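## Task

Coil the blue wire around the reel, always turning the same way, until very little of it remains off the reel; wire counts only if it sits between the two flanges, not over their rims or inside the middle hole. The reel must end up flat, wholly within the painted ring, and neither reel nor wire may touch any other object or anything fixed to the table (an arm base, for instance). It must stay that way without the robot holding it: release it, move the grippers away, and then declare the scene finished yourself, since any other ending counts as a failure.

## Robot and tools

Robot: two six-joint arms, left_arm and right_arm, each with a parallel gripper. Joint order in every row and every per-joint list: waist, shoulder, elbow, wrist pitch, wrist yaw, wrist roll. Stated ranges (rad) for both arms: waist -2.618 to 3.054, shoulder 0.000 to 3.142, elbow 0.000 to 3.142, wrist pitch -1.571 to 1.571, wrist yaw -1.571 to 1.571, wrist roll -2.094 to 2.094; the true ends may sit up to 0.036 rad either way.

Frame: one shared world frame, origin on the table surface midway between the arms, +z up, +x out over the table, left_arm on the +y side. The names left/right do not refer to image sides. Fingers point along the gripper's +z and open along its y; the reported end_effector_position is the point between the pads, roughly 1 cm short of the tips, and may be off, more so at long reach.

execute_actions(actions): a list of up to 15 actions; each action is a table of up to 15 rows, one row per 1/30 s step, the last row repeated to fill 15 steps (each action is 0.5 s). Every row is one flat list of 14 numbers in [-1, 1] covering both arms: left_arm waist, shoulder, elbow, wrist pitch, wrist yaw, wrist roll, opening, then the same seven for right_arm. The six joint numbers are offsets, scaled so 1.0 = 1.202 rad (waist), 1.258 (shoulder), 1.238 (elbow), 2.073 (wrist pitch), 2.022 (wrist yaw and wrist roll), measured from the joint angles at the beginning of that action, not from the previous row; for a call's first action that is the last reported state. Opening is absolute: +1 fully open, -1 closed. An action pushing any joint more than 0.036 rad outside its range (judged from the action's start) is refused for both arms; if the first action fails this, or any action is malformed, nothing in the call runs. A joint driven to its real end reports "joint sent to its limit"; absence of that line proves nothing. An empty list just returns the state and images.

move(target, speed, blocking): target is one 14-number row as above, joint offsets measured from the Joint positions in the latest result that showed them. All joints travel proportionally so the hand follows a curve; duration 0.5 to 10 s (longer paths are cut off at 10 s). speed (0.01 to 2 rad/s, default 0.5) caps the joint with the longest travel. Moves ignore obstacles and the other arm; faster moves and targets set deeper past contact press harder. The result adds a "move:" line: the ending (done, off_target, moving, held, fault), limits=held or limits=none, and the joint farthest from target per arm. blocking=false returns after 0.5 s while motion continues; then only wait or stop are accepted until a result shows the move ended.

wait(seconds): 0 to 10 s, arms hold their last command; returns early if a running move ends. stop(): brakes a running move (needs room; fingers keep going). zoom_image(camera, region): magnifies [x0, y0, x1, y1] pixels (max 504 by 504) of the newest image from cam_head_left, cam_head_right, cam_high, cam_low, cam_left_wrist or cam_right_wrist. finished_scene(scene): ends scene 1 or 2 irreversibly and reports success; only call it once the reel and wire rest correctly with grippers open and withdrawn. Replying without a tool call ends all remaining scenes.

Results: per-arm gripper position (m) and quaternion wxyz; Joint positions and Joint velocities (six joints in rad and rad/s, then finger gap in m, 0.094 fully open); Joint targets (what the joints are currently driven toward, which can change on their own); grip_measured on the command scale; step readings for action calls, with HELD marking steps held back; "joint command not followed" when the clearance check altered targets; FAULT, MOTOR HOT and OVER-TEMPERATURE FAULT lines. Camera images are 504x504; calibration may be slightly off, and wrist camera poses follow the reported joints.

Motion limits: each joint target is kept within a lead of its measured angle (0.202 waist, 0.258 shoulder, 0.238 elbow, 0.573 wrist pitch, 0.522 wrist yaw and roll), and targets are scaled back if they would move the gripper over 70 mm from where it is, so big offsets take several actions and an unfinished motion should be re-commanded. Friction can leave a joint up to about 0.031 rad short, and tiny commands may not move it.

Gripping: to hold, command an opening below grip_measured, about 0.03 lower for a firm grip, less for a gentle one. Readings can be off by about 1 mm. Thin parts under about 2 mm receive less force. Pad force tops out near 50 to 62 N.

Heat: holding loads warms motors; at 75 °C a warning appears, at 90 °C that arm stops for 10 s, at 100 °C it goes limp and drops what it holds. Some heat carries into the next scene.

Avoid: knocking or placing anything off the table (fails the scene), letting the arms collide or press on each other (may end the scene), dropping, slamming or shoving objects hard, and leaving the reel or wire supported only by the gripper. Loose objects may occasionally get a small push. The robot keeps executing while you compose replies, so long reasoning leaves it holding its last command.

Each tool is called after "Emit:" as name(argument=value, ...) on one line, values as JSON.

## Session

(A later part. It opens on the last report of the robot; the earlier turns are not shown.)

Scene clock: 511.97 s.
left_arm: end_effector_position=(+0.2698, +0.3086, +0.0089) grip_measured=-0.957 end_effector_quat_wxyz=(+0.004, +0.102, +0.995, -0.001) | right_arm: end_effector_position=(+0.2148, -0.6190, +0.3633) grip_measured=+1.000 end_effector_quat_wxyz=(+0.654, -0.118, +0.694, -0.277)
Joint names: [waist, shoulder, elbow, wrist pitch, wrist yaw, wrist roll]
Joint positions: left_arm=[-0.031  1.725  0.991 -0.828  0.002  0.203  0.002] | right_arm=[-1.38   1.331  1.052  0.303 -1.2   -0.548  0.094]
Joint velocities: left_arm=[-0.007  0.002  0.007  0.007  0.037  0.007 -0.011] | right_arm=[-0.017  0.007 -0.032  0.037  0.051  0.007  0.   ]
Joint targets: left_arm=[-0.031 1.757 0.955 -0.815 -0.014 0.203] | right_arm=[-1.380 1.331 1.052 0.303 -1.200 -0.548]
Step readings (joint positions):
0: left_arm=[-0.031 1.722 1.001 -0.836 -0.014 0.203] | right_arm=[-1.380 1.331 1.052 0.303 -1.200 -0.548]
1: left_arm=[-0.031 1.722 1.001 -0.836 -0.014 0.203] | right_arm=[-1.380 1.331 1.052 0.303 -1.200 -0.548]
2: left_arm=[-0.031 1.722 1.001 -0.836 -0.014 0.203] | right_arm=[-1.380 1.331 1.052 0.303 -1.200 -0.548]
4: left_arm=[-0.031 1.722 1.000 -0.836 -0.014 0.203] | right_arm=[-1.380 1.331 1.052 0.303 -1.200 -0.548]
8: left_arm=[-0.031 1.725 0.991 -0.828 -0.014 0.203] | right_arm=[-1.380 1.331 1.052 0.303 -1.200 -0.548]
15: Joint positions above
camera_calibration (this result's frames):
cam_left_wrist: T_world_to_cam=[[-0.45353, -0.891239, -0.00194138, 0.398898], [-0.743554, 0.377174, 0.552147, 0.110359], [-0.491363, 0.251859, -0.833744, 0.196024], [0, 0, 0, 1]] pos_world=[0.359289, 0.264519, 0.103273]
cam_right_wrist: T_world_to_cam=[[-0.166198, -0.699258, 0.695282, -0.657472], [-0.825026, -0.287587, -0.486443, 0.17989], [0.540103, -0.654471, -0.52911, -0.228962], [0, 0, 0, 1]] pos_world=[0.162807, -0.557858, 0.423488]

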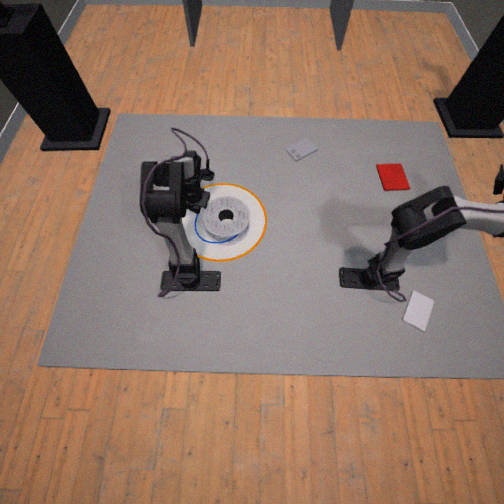

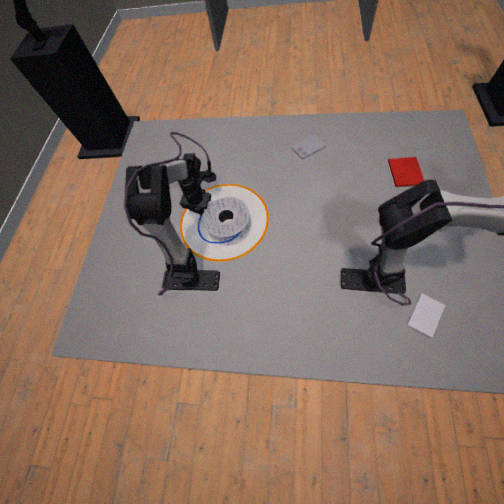

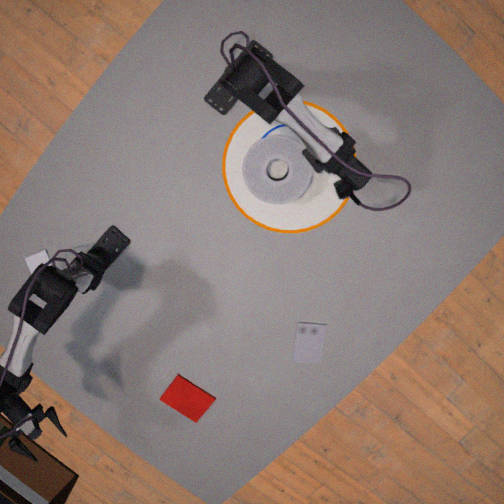

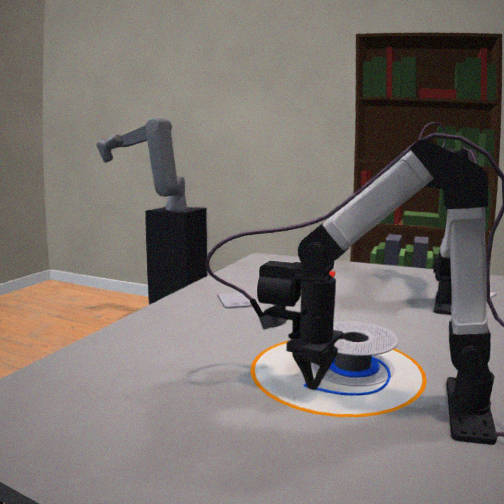

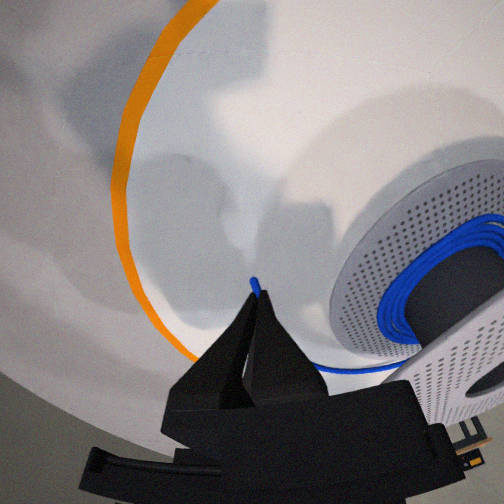

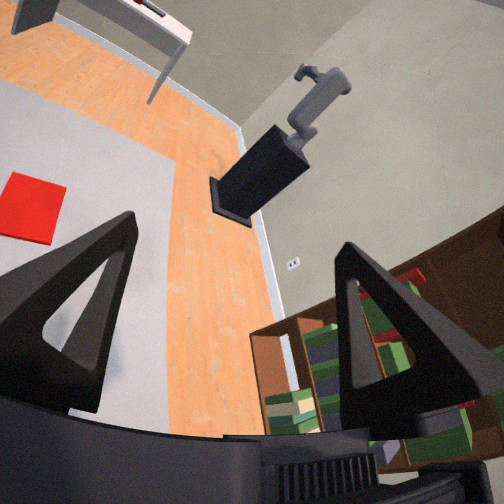

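Emit:
execute_actions(actions=[[[0,0.015,-0.01,0,0,0,-0.98,0,0,0,0,0,0,1],[0,0.008,0.008,-0.008,0,0,-0.98,0,0,0,0,0,0,1],[0,0.004,0.026,-0.018,0,0,-0.98,0,0,0,0,0,0,1],[0,0.004,0.045,-0.03,0,0.006,-0.98,0,0,0,0,0,0,1],[-0.003,0.008,0.065,-0.042,0,0.014,-0.98,0,0,0,0,0,0,1],[-0.008,0.014,0.086,-0.054,0,0.024,-0.98,0,0,0,0,0,0,1],[-0.015,0.021,0.107,-0.066,0,0.034,-0.98,0,0,0,0,0,0,1],[-0.023,0.029,0.128,-0.078,0,0.044,-0.98,0,0,0,0,0,0,1],[-0.032,0.037,0.149,-0.089,0,0.054,-0.98,0,0,0,0,0,0,1],[-0.041,0.045,0.169,-0.099,0,0.064,-0.98,0,0,0,0,0,0,1],[-0.049,0.052,0.187,-0.107,0,0.073,-0.98,0,0,0,0,0,0,1],[-0.056,0.058,0.202,-0.111,0,0.08,-0.98,0,0,0,0,0,0,1],[-0.062,0.063,0.214,-0.109,0,0.085,-0.98,0,0,0,0,0,0,1],[-0.065,0.066,0.222,-0.104,0,0.088,-0.98,0,0,0,0,0,0,1],[-0.067,0.068,0.226,-0.1,0,0.088,-0.98,0,0,0,0,0,0,1]]])

Emit:
wait(seconds=0.2)

Scene clock: 527.43 s.
left_arm: end_effector_position=(+0.3109, +0.2863, +0.0522) grip_measured=-0.962 end_effector_quat_wxyz=(+0.022, +0.199, +0.980, +0.002) | right_arm: end_effector_position=(+0.2148, -0.6190, +0.3633) grip_measured=+1.000 end_effector_quat_wxyz=(+0.654, -0.118, +0.694, -0.277)
Joint names: [waist, shoulder, elbow, wrist pitch, wrist yaw, wrist roll]
Joint positions: left_arm=[-0.098  1.779  1.241 -0.988  0.003  0.332  0.002] | right_arm=[-1.38   1.331  1.052  0.303 -1.2   -0.548  0.094]
Joint velocities: left_arm=[-0.183  0.139  0.295 -0.11  -0.007  0.286 -0.   ] | right_arm=[-0.002 -0.012 -0.002  0.037  0.007 -0.007  0.   ]
Joint targets: left_arm=[-0.111 1.811 1.270 -1.036 0.002 0.381] | right_arm=[-1.380 1.331 1.052 0.303 -1.200 -0.548]
Step readings (joint positions):
0: left_arm=[-0.031 1.725 0.991 -0.828 0.002 0.203] | right_arm=[-1.380 1.331 1.052 0.303 -1.200 -0.548]
1: left_arm=[-0.031 1.725 0.991 -0.828 0.002 0.203] | right_arm=[-1.380 1.331 1.052 0.303 -1.200 -0.548]
2: left_arm=[-0.031 1.725 0.991 -0.829 0.003 0.203] | right_arm=[-1.380 1.331 1.052 0.303 -1.200 -0.548]
4: left_arm=[-0.031 1.725 1.000 -0.840 0.003 0.204] | right_arm=[-1.380 1.331 1.052 0.303 -1.200 -0.548]
8: left_arm=[-0.035 1.728 1.084 -0.906 0.003 0.234] | right_arm=[-1.380 1.331 1.052 0.303 -1.200 -0.548]
15: Joint positions above
camera_calibration (this result's frames):
cam_left_wrist: T_world_to_cam=[[-0.61802, -0.785832, -0.0227897, 0.419804], [-0.675517, 0.515987, 0.52672, 0.0658997], [-0.402154, 0.340918, -0.849733, 0.205501], [0, 0, 0, 1]] pos_world=[0.386607, 0.225833, 0.149478]
cam_right_wrist: T_world_to_cam=[[-0.166198, -0.699258, 0.695282, -0.657472], [-0.825026, -0.287587, -0.486443, 0.17989], [0.540103, -0.654471, -0.52911, -0.228962], [0, 0, 0, 1]] pos_world=[0.162807, -0.557858, 0.423488]

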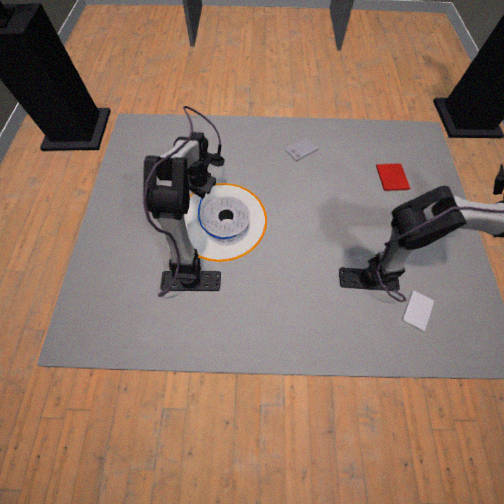

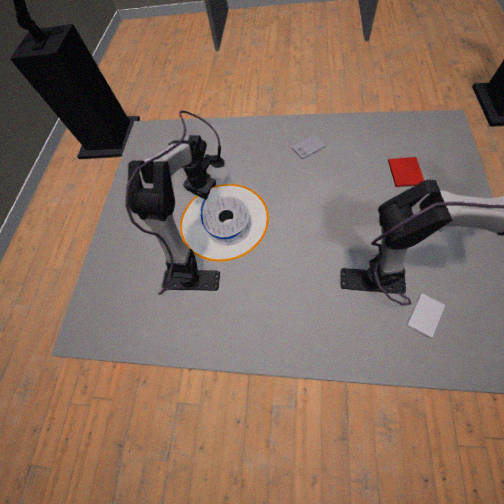

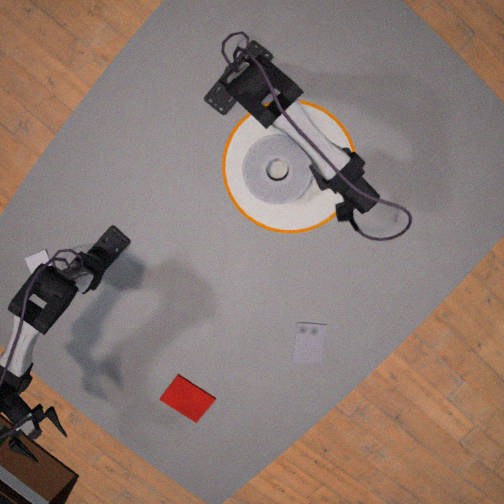

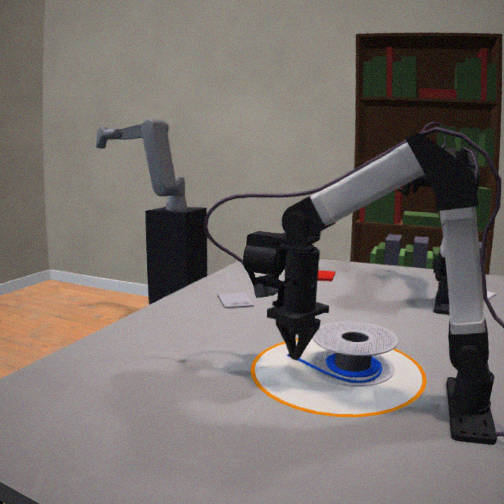

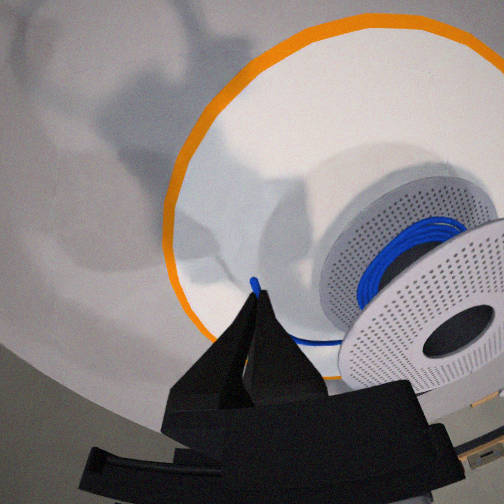

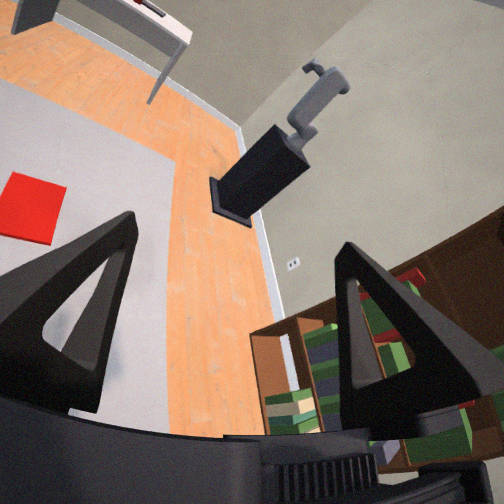

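Scene clock: 527.63 s.
left_arm: end_effector_position=(+0.3102, +0.2835, +0.0523) grip_measured=-0.962 end_effector_quat_wxyz=(+0.016, +0.218, +0.976, +0.001) | right_arm: end_effector_position=(+0.2148, -0.6190, +0.3633) grip_measured=+1.000 end_effector_quat_wxyz=(+0.654, -0.118, +0.694, -0.277)
Joint names: [waist, shoulder, elbow, wrist pitch, wrist yaw, wrist roll]
Joint positions: left_arm=[-0.107  1.788  1.253 -1.004  0.003  0.363  0.002] | right_arm=[-1.38   1.331  1.052  0.303 -1.2   -0.548  0.094]
Joint velocities: left_arm=[ 0.002  0.002  0.007 -0.11  -0.037  0.007 -0.001] | right_arm=[ 0.017 -0.002 -0.017 -0.007  0.066 -0.007  0.   ]
Joint targets: left_arm=[-0.111 1.811 1.271 -1.036 0.002 0.381] | right_arm=[-1.380 1.331 1.052 0.303 -1.200 -0.548]
wait: 0.20 s; no rest
camera_calibration (this result's frames):
cam_left_wrist: T_world_to_cam=[[-0.649218, -0.760422, -0.0165741, 0.419299], [-0.64777, 0.541357, 0.536028, 0.0505274], [-0.398635, 0.358735, -0.844037, 0.199826], [0, 0, 0, 1]] pos_world=[0.384604, 0.219807, 0.148526]
cam_right_wrist: T_world_to_cam=[[-0.166198, -0.699258, 0.695282, -0.657472], [-0.825026, -0.287587, -0.486443, 0.17989], [0.540103, -0.654471, -0.52911, -0.228962], [0, 0, 0, 1]] pos_world=[0.162807, -0.557858, 0.423488]

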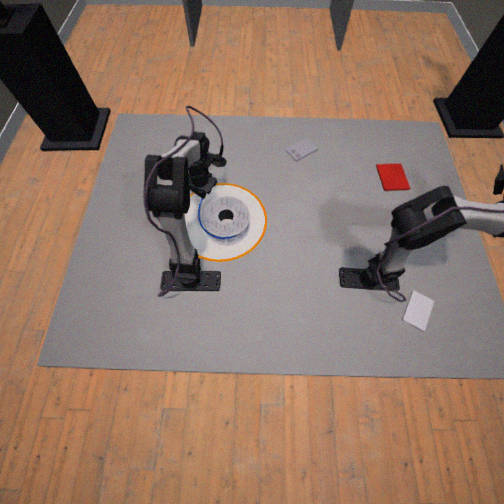

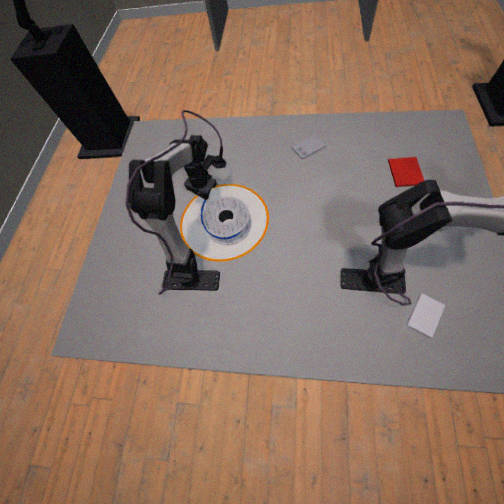

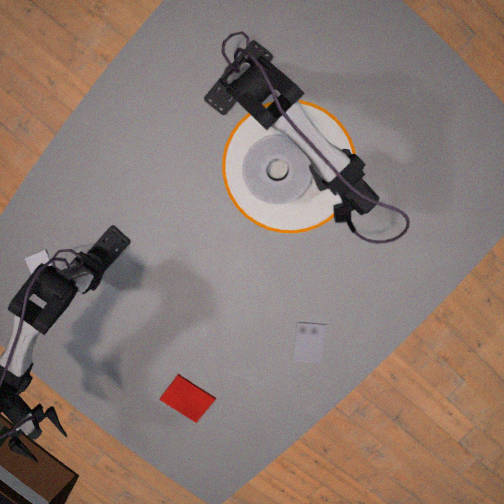

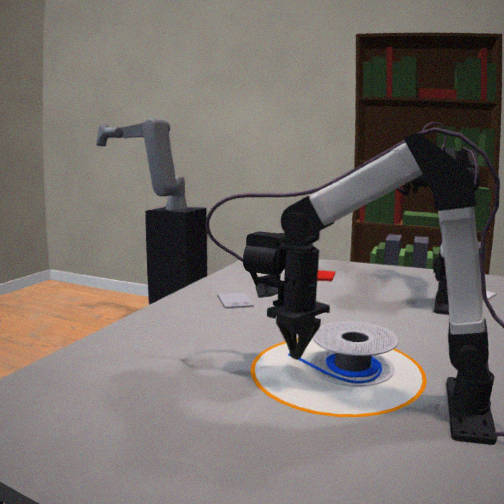

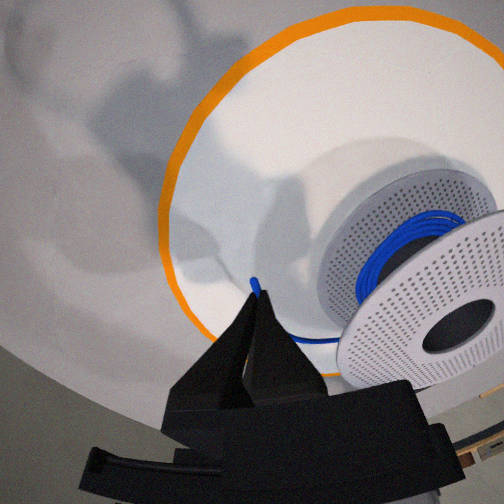

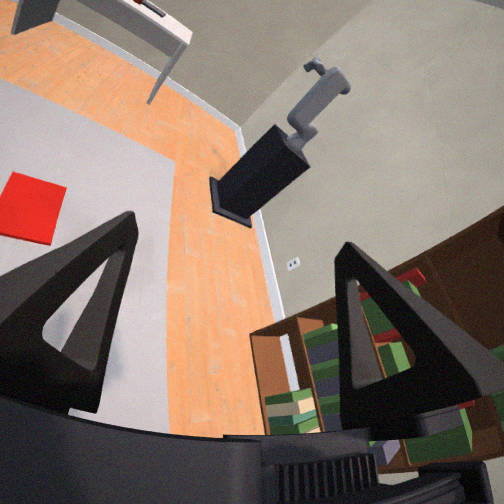

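Emit:
zoom_image(camera="cam_low", region=[260, 310, 420, 410])

Region (260, 310, 420, 410) of cam_low's 504x504 image, scaled by 3.150, with more detail than that image has; it fills the top 315 rows of this view, and the rest is white.

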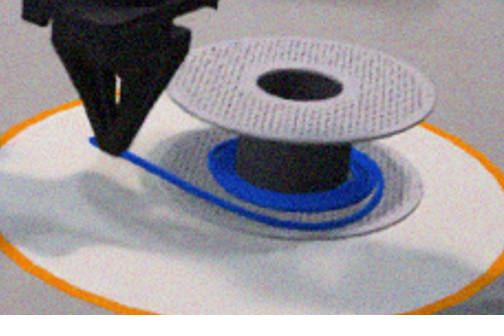

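Emit:
execute_actions(actions=[[[-0.006,0.021,0.018,-0.017,0,0.02,-0.98,0,0,0,0,0,0,1],[-0.013,0.027,0.025,-0.02,0,0.04,-0.98,0,0,0,0,0,0,1],[-0.024,0.035,0.035,-0.024,0,0.065,-0.98,0,0,0,0,0,0,1],[-0.039,0.044,0.047,-0.028,0,0.09,-0.98,0,0,0,0,0,0,1],[-0.056,0.054,0.06,-0.033,0,0.115,-0.98,0,0,0,0,0,0,1],[-0.075,0.064,0.073,-0.038,0,0.14,-0.98,0,0,0,0,0,0,1],[-0.095,0.074,0.086,-0.043,0,0.165,-0.98,0,0,0,0,0,0,1],[-0.115,0.084,0.099,-0.047,0,0.19,-0.98,0,0,0,0,0,0,1],[-0.135,0.093,0.111,-0.051,0,0.212,-0.98,0,0,0,0,0,0,1],[-0.153,0.101,0.122,-0.054,0,0.232,-0.98,0,0,0,0,0,0,1],[-0.169,0.108,0.131,-0.055,0,0.247,-0.98,0,0,0,0,0,0,1],[-0.183,0.113,0.138,-0.055,0,0.257,-0.98,0,0,0,0,0,0,1],[-0.194,0.116,0.142,-0.055,0,0.262,-0.98,0,0,0,0,0,0,1],[-0.201,0.118,0.145,-0.055,0,0.262,-0.98,0,0,0,0,0,0,1],[-0.204,0.118,0.145,-0.055,0,0.262,-0.98,0,0,0,0,0,0,1]]])

Scene clock: 547.13 s.
left_arm: end_effector_position=(+0.3173, +0.2013, +0.0506) grip_measured=-0.962 end_effector_quat_wxyz=(-0.005, +0.530, +0.848, -0.003) | right_arm: end_effector_position=(+0.2148, -0.6190, +0.3633) grip_measured=+1.000 end_effector_quat_wxyz=(+0.654, -0.118, +0.694, -0.277)
Joint names: [waist, shoulder, elbow, wrist pitch, wrist yaw, wrist roll]
Joint positions: left_arm=[-0.342  1.913  1.409 -1.079  0.003  0.805  0.002] | right_arm=[-1.38   1.331  1.052  0.303 -1.2   -0.548  0.094]
Joint velocities: left_arm=[-0.33   0.09   0.09  -0.022 -0.007  0.52  -0.001] | right_arm=[ 0.002 -0.002 -0.012  0.022 -0.095  0.051  0.   ]
Joint targets: left_arm=[-0.352 1.936 1.432 -1.118 0.003 0.892] | right_arm=[-1.380 1.331 1.052 0.303 -1.200 -0.548]
Step readings (joint positions):
0: left_arm=[-0.107 1.788 1.253 -1.013 0.003 0.374] | right_arm=[-1.380 1.331 1.052 0.303 -1.200 -0.548]
1: left_arm=[-0.107 1.788 1.253 -1.014 0.003 0.377] | right_arm=[-1.380 1.331 1.052 0.303 -1.200 -0.548]
2: left_arm=[-0.108 1.789 1.255 -1.016 0.003 0.387] | right_arm=[-1.380 1.331 1.052 0.303 -1.200 -0.548]
4: left_arm=[-0.116 1.802 1.271 -1.028 0.003 0.429] | right_arm=[-1.380 1.331 1.052 0.303 -1.200 -0.548]
8: left_arm=[-0.187 1.850 1.332 -1.051 0.002 0.569] | right_arm=[-1.380 1.331 1.052 0.303 -1.200 -0.548]
15: Joint positions above
camera_calibration (this result's frames):
cam_left_wrist: T_world_to_cam=[[-0.982452, -0.186133, 0.0119158, 0.35007], [-0.147447, 0.814209, 0.561537, -0.114467], [-0.114223, 0.549926, -0.827366, 0.10108], [0, 0, 0, 1]] pos_world=[0.338595, 0.102773, 0.143736]
cam_right_wrist: T_world_to_cam=[[-0.166198, -0.699258, 0.695282, -0.657472], [-0.825026, -0.287587, -0.486443, 0.17989], [0.540103, -0.654471, -0.52911, -0.228962], [0, 0, 0, 1]] pos_world=[0.162807, -0.557858, 0.423488]

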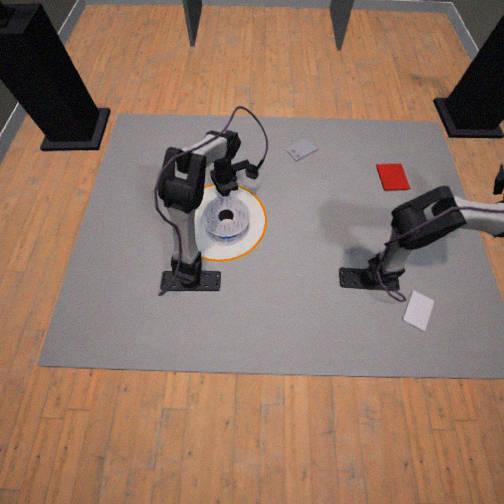

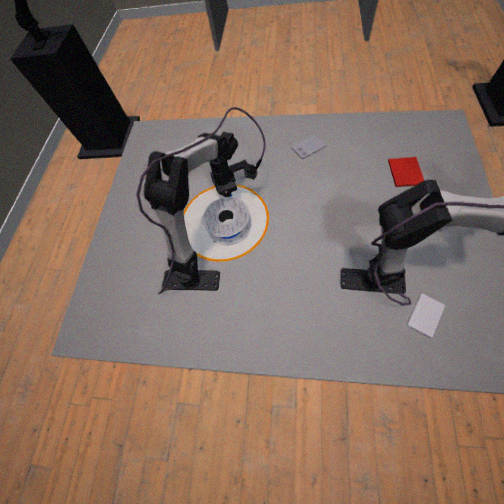

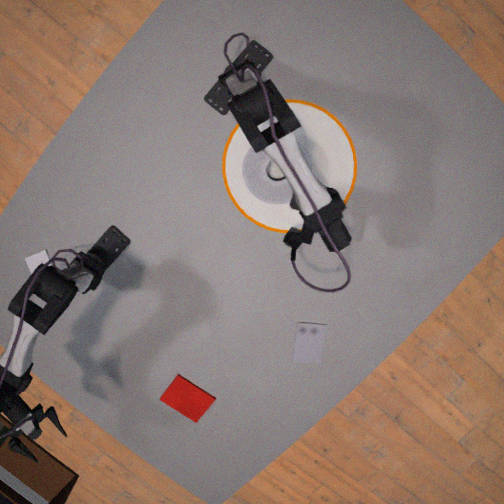

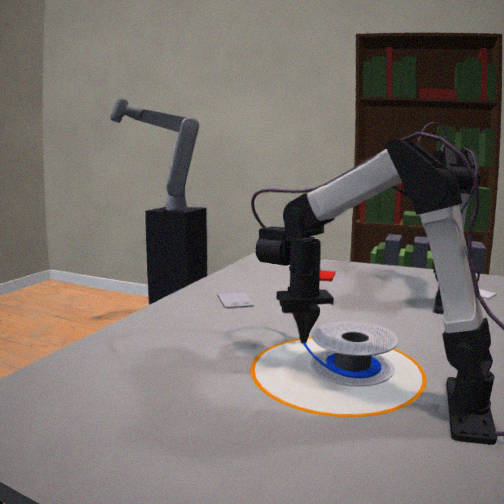

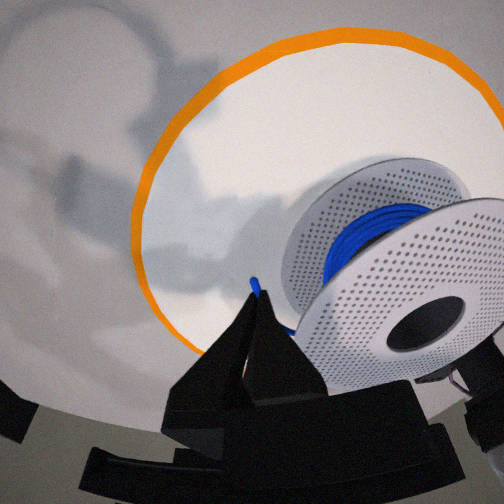

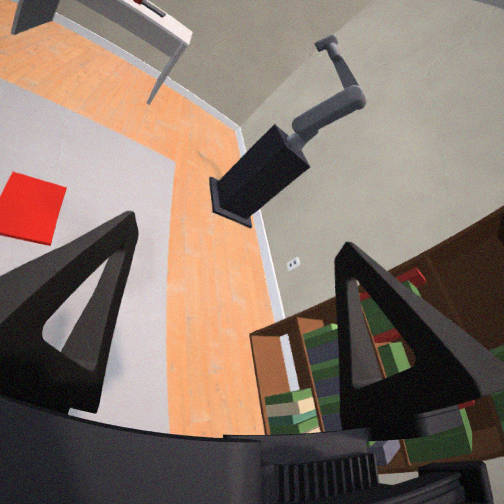

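Emit:
execute_actions(actions=[])

Emit:
zoom_image(camera="cam_low", region=[260, 290, 420, 400])

Scene clock: 549.53 s.
left_arm: end_effector_position=(+0.3123, +0.1980, +0.0509) grip_measured=-0.962 end_effector_quat_wxyz=(-0.014, +0.569, +0.822, -0.006) | right_arm: end_effector_position=(+0.2148, -0.6190, +0.3633) grip_measured=+1.000 end_effector_quat_wxyz=(+0.654, -0.118, +0.694, -0.277)
Joint names: [waist, shoulder, elbow, wrist pitch, wrist yaw, wrist roll]
Joint positions: left_arm=[-0.356  1.915  1.412 -1.098  0.004  0.885  0.002] | right_arm=[-1.38   1.331  1.052  0.303 -1.2   -0.548  0.094]
Joint velocities: left_arm=[0.007 0.002 0.012 0.007 0.037 0.007 0.   ] | right_arm=[-0.007 -0.007 -0.007 -0.11   0.022 -0.007  0.   ]
Joint targets: left_arm=[-0.352 1.936 1.432 -1.118 0.003 0.892] | right_arm=[-1.380 1.331 1.052 0.303 -1.200 -0.548]
camera_calibration (this result's frames):
cam_left_wrist: T_world_to_cam=[[-0.995195, -0.0937411, 0.0282857, 0.329361], [-0.0613349, 0.821998, 0.566179, -0.141359], [-0.076325, 0.561723, -0.823797, 0.0882044], [0, 0, 0, 1]] pos_world=[0.32584, 0.0975251, 0.143381]
cam_right_wrist: T_world_to_cam=[[-0.166198, -0.699258, 0.695282, -0.657472], [-0.825026, -0.287587, -0.486443, 0.17989], [0.540103, -0.654471, -0.52911, -0.228962], [0, 0, 0, 1]] pos_world=[0.162807, -0.557858, 0.423488]

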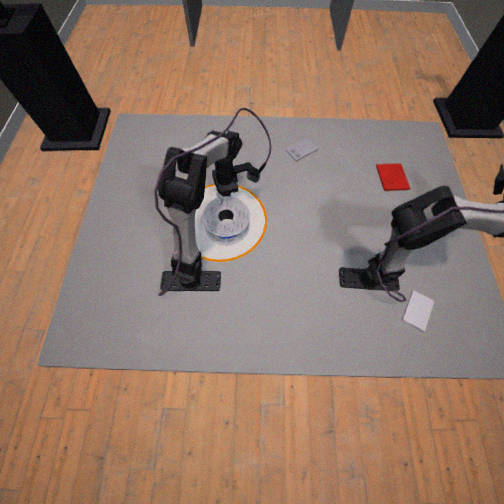

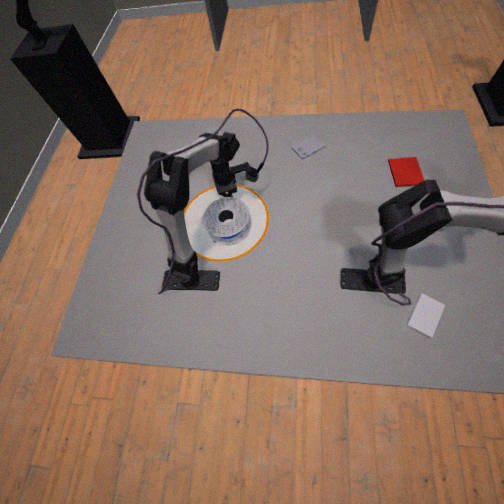

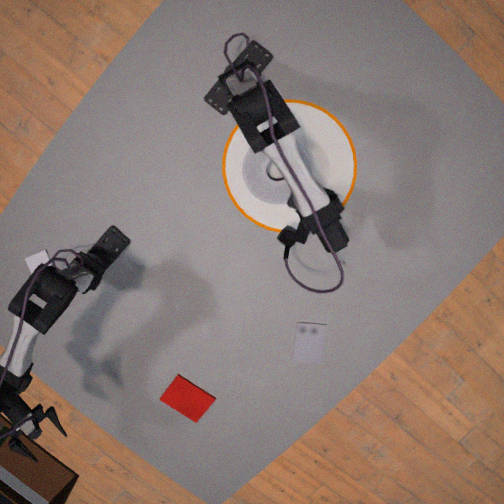

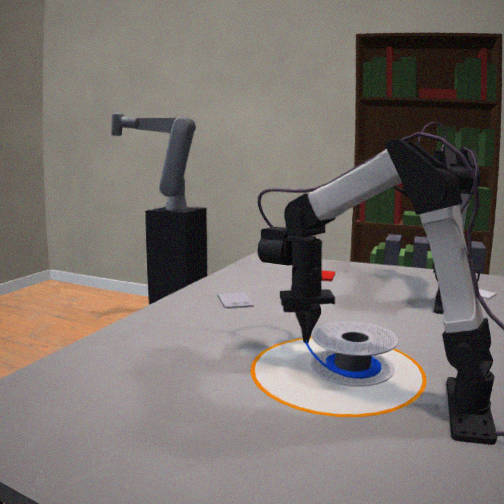

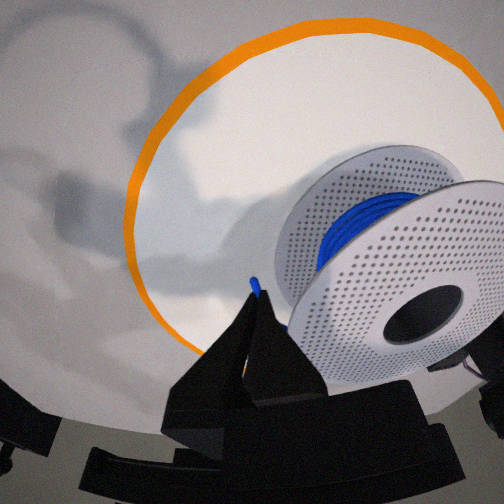

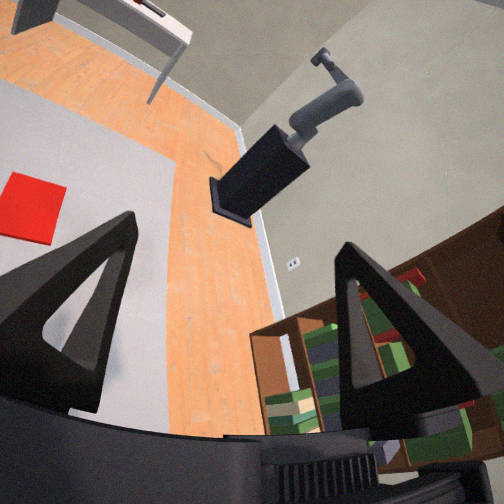

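Region (260, 290, 420, 400) of cam_low's 504x504 image, scaled by 3.150, with more detail than that image has; it fills the top 346 rows of this view, and the rest is white.

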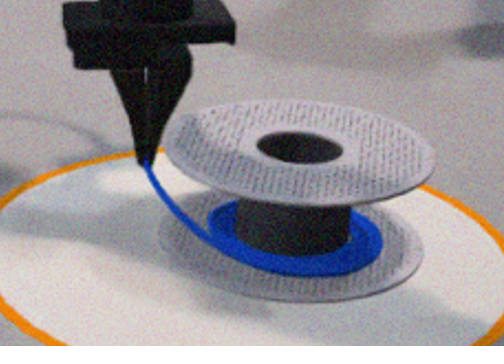

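Emit:
execute_actions(actions=[[[-0.003,0.019,0.019,-0.01,0,0.015,-0.98,0,0,0,0,0,0,1],[-0.008,0.022,0.023,-0.011,0,0.03,-0.98,0,0,0,0,0,0,1],[-0.016,0.026,0.028,-0.012,0,0.047,-0.98,0,0,0,0,0,0,1],[-0.026,0.03,0.034,-0.013,0,0.064,-0.98,0,0,0,0,0,0,1],[-0.037,0.034,0.04,-0.014,0,0.081,-0.98,0,0,0,0,0,0,1],[-0.049,0.038,0.046,-0.015,0,0.098,-0.98,0,0,0,0,0,0,1],[-0.06,0.042,0.052,-0.016,0,0.113,-0.98,0,0,0,0,0,0,1],[-0.071,0.045,0.056,-0.017,0,0.126,-0.98,0,0,0,0,0,0,1],[-0.081,0.047,0.059,-0.017,0,0.135,-0.98,0,0,0,0,0,0,1],[-0.089,0.048,0.061,-0.017,0,0.138,-0.98,0,0,0,0,0,0,1],[-0.094,0.048,0.061,-0.017,0,0.138,-0.98,0,0,0,0,0,0,1],[-0.097,0.048,0.061,-0.017,0,0.138,-0.98,0,0,0,0,0,0,1]]])

Emit:
zoom_image(camera="cam_low", region=[260, 290, 420, 400])

Scene clock: 563.67 s.
left_arm: end_effector_position=(+0.3062, +0.1561, +0.0512) grip_measured=-0.962 end_effector_quat_wxyz=(-0.014, +0.707, +0.707, -0.007) | right_arm: end_effector_position=(+0.2148, -0.6190, +0.3633) grip_measured=+1.000 end_effector_quat_wxyz=(+0.654, -0.118, +0.694, -0.277)
Joint names: [waist, shoulder, elbow, wrist pitch, wrist yaw, wrist roll]
Joint positions: left_arm=[-0.473  1.953  1.467 -1.115  0.004  1.128  0.002] | right_arm=[-1.38   1.331  1.052  0.303 -1.2   -0.548  0.094]
Joint velocities: left_arm=[-0.007  0.002 -0.012 -0.022  0.051  0.154 -0.001] | right_arm=[-0.012 -0.002 -0.002  0.022  0.007 -0.007  0.   ]
Joint targets: left_arm=[-0.472 1.975 1.488 -1.133 0.004 1.164] | right_arm=[-1.380 1.331 1.052 0.303 -1.200 -0.548]
Step readings (joint positions):
0: left_arm=[-0.356 1.915 1.412 -1.098 0.004 0.885] | right_arm=[-1.380 1.331 1.052 0.303 -1.200 -0.548]
1: left_arm=[-0.356 1.915 1.412 -1.098 0.004 0.888] | right_arm=[-1.380 1.331 1.052 0.303 -1.200 -0.548]
2: left_arm=[-0.356 1.915 1.412 -1.098 0.004 0.897] | right_arm=[-1.380 1.331 1.052 0.303 -1.200 -0.548]
4: left_arm=[-0.360 1.920 1.422 -1.104 0.004 0.928] | right_arm=[-1.380 1.331 1.052 0.303 -1.200 -0.548]
8: left_arm=[-0.402 1.941 1.452 -1.108 0.004 1.024] | right_arm=[-1.380 1.331 1.052 0.303 -1.200 -0.548]
15: Joint positions above
camera_calibration (this result's frames):
cam_left_wrist: T_world_to_cam=[[-0.964088, 0.26376, 0.0310539, 0.253883], [0.235282, 0.794, 0.560541, -0.193591], [0.123192, 0.547717, -0.827544, 0.052843], [0, 0, 0, 1]] pos_world=[0.283804, 0.0578039, 0.144361]
cam_right_wrist: T_world_to_cam=[[-0.166198, -0.699258, 0.695282, -0.657472], [-0.825026, -0.287587, -0.486443, 0.17989], [0.540103, -0.654471, -0.52911, -0.228962], [0, 0, 0, 1]] pos_world=[0.162807, -0.557858, 0.423488]

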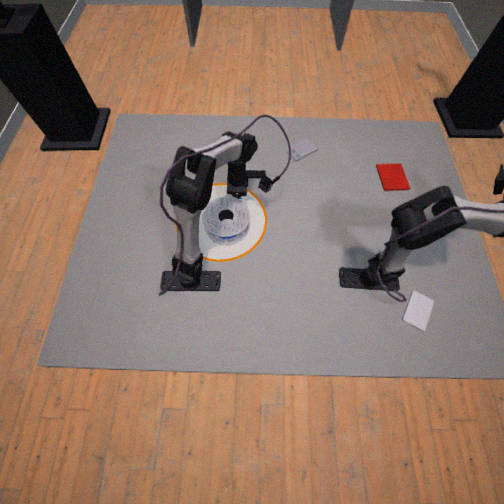

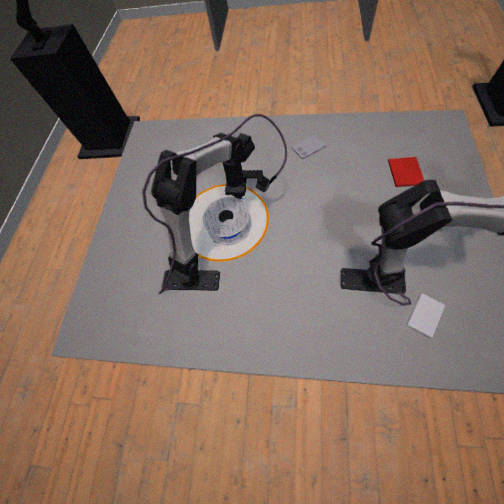

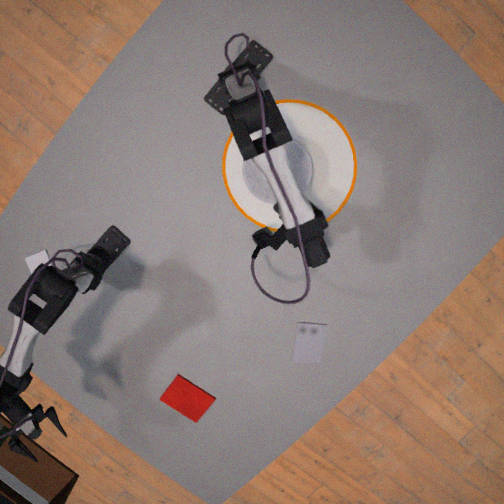

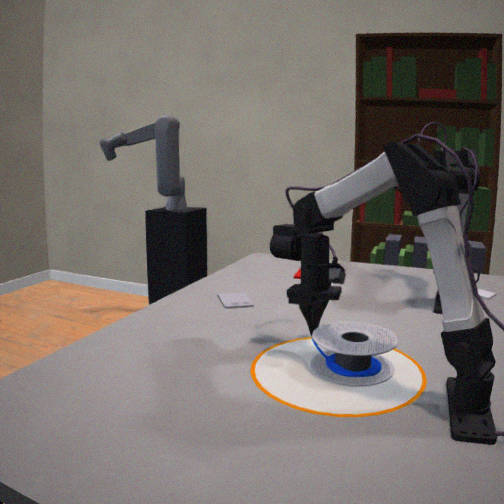

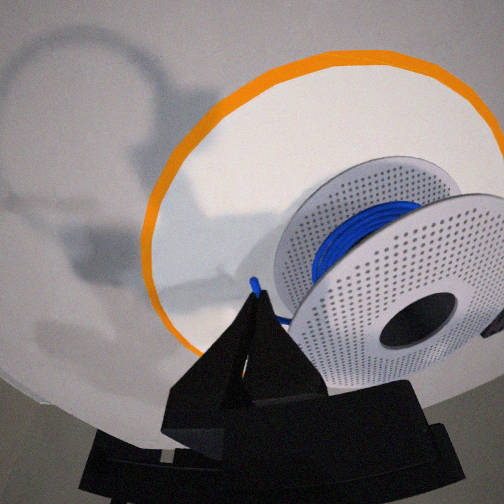

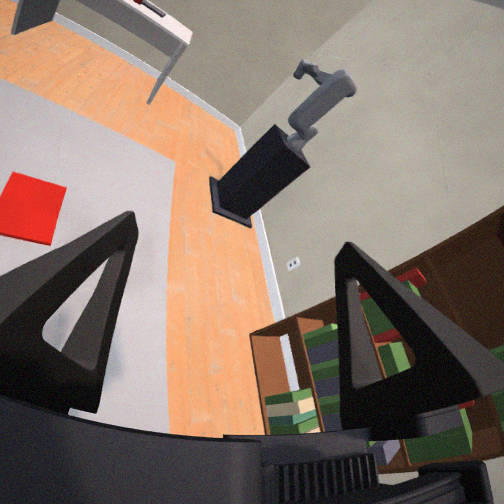

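Region (260, 290, 420, 400) of cam_low's 504x504 image, scaled by 3.150, with more detail than that image has; it fills the top 346 rows of this view, and the rest is white.

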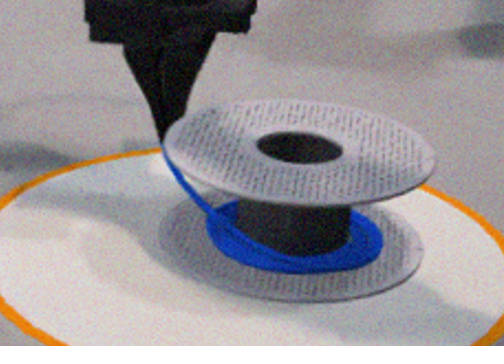

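Emit:
execute_actions(actions=[[[0,0.015,0.015,0,0,0.014,-0.93,0,0,0,0,0,0,1],[0,0.015,0.015,0,0,0.014,-0.88,0,0,0,0,0,0,1],[0,0.012,0.015,0,0,0.014,-0.83,0,0,0,0,0,0,1],[0,0.008,0.018,0,0,0.014,-0.8,0,0,0,0,0,0,1],[0,0.004,0.025,0,0,0.014,-0.8,0,0,0,0,0,0,1],[0,0,0.036,0,0,0.014,-0.8,0,0,0,0,0,0,1],[0,0,0.05,-0.004,0,0.014,-0.8,0,0,0,0,0,0,1],[0,-0.005,0.067,-0.01,0,0.014,-0.8,0,0,0,0,0,0,1],[0,-0.012,0.085,-0.018,0,0.014,-0.8,0,0,0,0,0,0,1],[0,-0.022,0.103,-0.028,0,0.014,-0.8,0,0,0,0,0,0,1],[0,-0.034,0.121,-0.04,0,0.014,-0.8,0,0,0,0,0,0,1],[0,-0.048,0.139,-0.052,0,0.014,-0.8,0,0,0,0,0,0,1],[0,-0.063,0.157,-0.064,0,0.014,-0.8,0,0,0,0,0,0,1],[0,-0.078,0.175,-0.076,0,0.014,-0.8,0,0,0,0,0,0,1],[0,-0.093,0.193,-0.088,0,0.014,-0.8,0,0,0,0,0,0,1]],[[0,-0.06,0.06,-0.05,0,0,-0.8,0,0,0,0,0,0,1],[0,-0.077,0.075,-0.06,0,0,-0.8,0,0,0,0,0,0,1],[0,-0.094,0.088,-0.07,0,0,-0.8,0,0,0,0,0,0,1],[0,-0.111,0.099,-0.078,0,0,-0.8,0,0,0,0,0,0,1],[0,-0.128,0.108,-0.085,0,0,-0.8,0,0,0,0,0,0,1],[0,-0.145,0.115,-0.09,0,0,-0.8,0,0,0,0,0,0,1],[0,-0.16,0.12,-0.09,0,0,-0.8,0,0,0,0,0,0,1],[0,-0.173,0.12,-0.09,0,0,-0.8,0,0,0,0,0,0,1],[0,-0.184,0.12,-0.09,0,0,-0.8,0,0,0,0,0,0,1],[0,-0.192,0.12,-0.09,0,0,-0.8,0,0,0,0,0,0,1],[0,-0.197,0.12,-0.09,0,0,-0.8,0,0,0,0,0,0,1],[0,-0.2,0.12,-0.09,0,0,-0.8,0,0,0,0,0,0,1]]])

Emit:
zoom_image(camera="cam_low", region=[240, 290, 440, 430])

Scene clock: 578.33 s.
left_arm: end_effector_position=(+0.3119, +0.1534, +0.2391) grip_measured=-0.802 end_effector_quat_wxyz=(+0.169, +0.705, +0.686, +0.061) | right_arm: end_effector_position=(+0.2148, -0.6190, +0.3633) grip_measured=+1.000 end_effector_quat_wxyz=(+0.654, -0.118, +0.694, -0.277)
Joint names: [waist, shoulder, elbow, wrist pitch, wrist yaw, wrist roll]
Joint positions: left_arm=[-0.473  1.649  1.784 -1.345  0.004  1.156  0.009] | right_arm=[-1.38   1.331  1.052  0.303 -1.2   -0.548  0.094]
Joint velocities: left_arm=[ 0.012 -0.002 -0.002 -0.051 -0.037  0.022 -0.   ] | right_arm=[-0.002 -0.007 -0.002  0.007  0.066  0.051  0.   ]
Joint targets: left_arm=[-0.473 1.647 1.793 -1.378 0.004 1.156] | right_arm=[-1.380 1.331 1.052 0.303 -1.200 -0.548]
Step readings (joint positions; steps 1 to 15: 1st action; 16 to 30: 2nd action):
0: left_arm=[-0.473 1.953 1.467 -1.119 0.004 1.156] | right_arm=[-1.380 1.331 1.052 0.303 -1.200 -0.548]
1: left_arm=[-0.473 1.953 1.467 -1.119 0.004 1.156] | right_arm=[-1.380 1.331 1.052 0.303 -1.200 -0.548]
2: left_arm=[-0.473 1.953 1.467 -1.119 0.004 1.156] | right_arm=[-1.380 1.331 1.052 0.303 -1.200 -0.548]
4: left_arm=[-0.473 1.953 1.467 -1.118 0.004 1.156] | right_arm=[-1.380 1.331 1.052 0.303 -1.200 -0.548]
8: left_arm=[-0.473 1.953 1.496 -1.121 0.004 1.156] | right_arm=[-1.380 1.331 1.052 0.303 -1.200 -0.548]
15: left_arm=[-0.473 1.899 1.645 -1.191 0.004 1.156] | right_arm=[-1.380 1.331 1.052 0.303 -1.200 -0.548]
16: left_arm=[-0.473 1.878 1.666 -1.207 0.004 1.156] | right_arm=[-1.380 1.331 1.052 0.303 -1.200 -0.548]
17: left_arm=[-0.473 1.856 1.688 -1.221 0.004 1.156] | right_arm=[-1.380 1.331 1.052 0.303 -1.200 -0.548]
19: left_arm=[-0.473 1.811 1.726 -1.251 0.004 1.156] | right_arm=[-1.380 1.331 1.052 0.303 -1.200 -0.548]
23: left_arm=[-0.473 1.719 1.774 -1.304 0.004 1.156] | right_arm=[-1.380 1.331 1.052 0.303 -1.200 -0.548]
30: Joint positions above
camera_calibration (this result's frames):
cam_left_wrist: T_world_to_cam=[[-0.899655, 0.263192, -0.348355, 0.324986], [0.0713925, 0.87582, 0.477329, -0.239648], [0.430725, 0.404561, -0.806726, 0.130187], [0, 0, 0, 1]] pos_world=[0.25341, 0.0716857, 0.332627]
cam_right_wrist: T_world_to_cam=[[-0.166198, -0.699258, 0.695282, -0.657472], [-0.825026, -0.287587, -0.486443, 0.17989], [0.540103, -0.654471, -0.52911, -0.228962], [0, 0, 0, 1]] pos_world=[0.162807, -0.557858, 0.423488]

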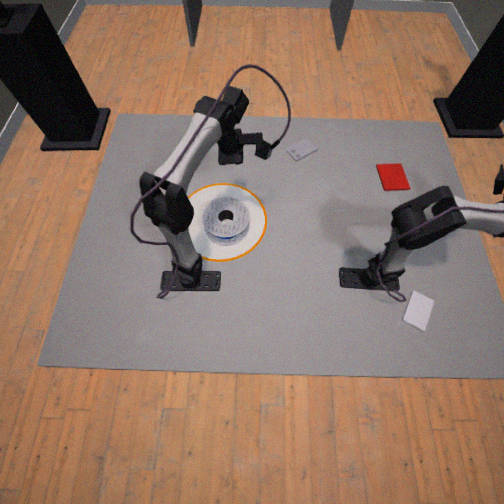

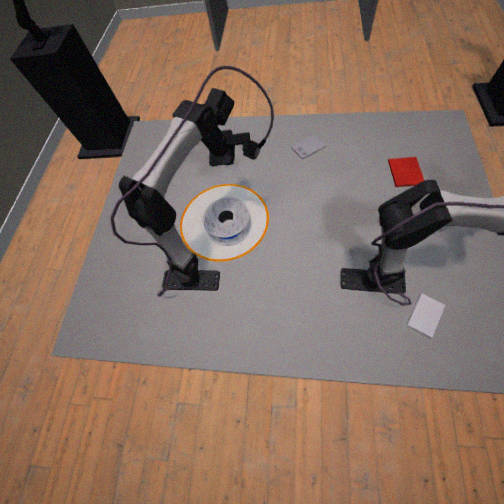

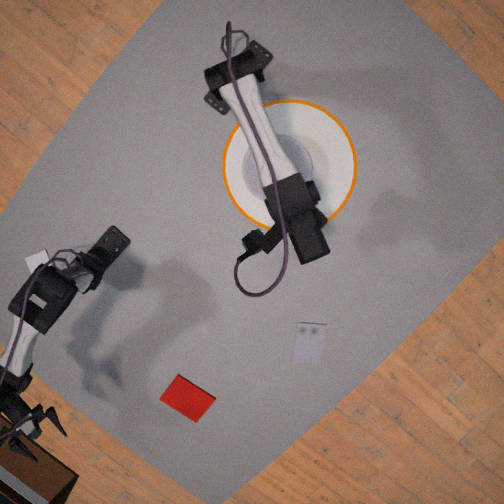

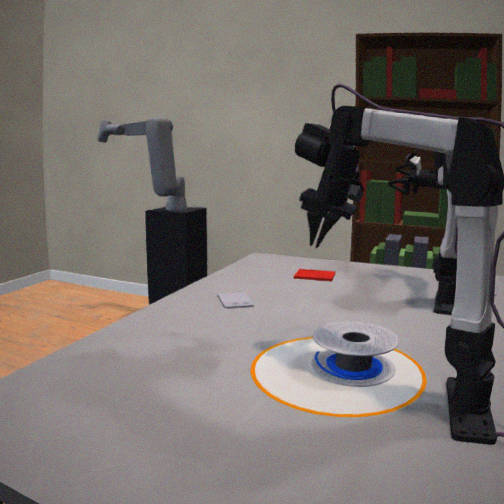

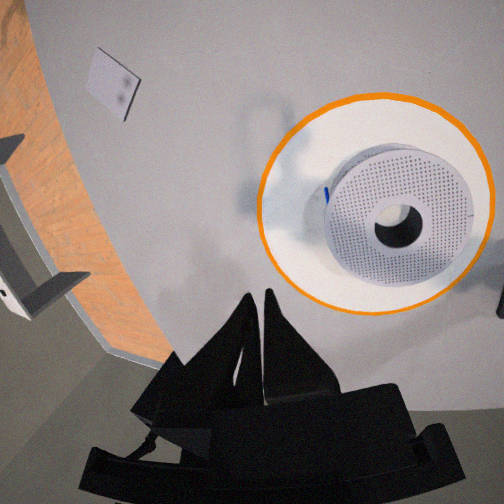

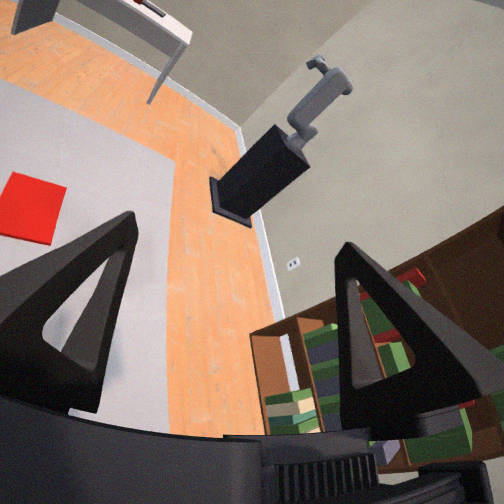

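Region (240, 290, 440, 430) of cam_low's 504x504 image, scaled by 2.520, with more detail than that image has; it fills the top 353 rows of this view, and the rest is white.

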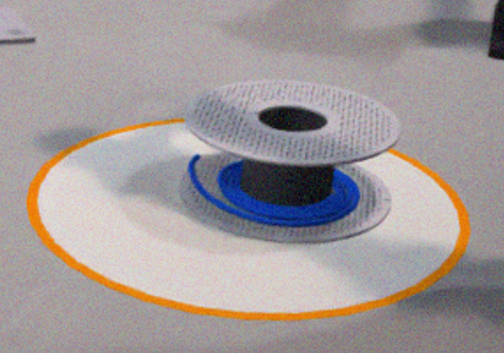

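The wire is wound between the flanges with only a short tip at the edge. The reel lies flat inside the ring and the arm is clear.

Emit:
finished_scene(scene=2)

The scene is finished: the task was done.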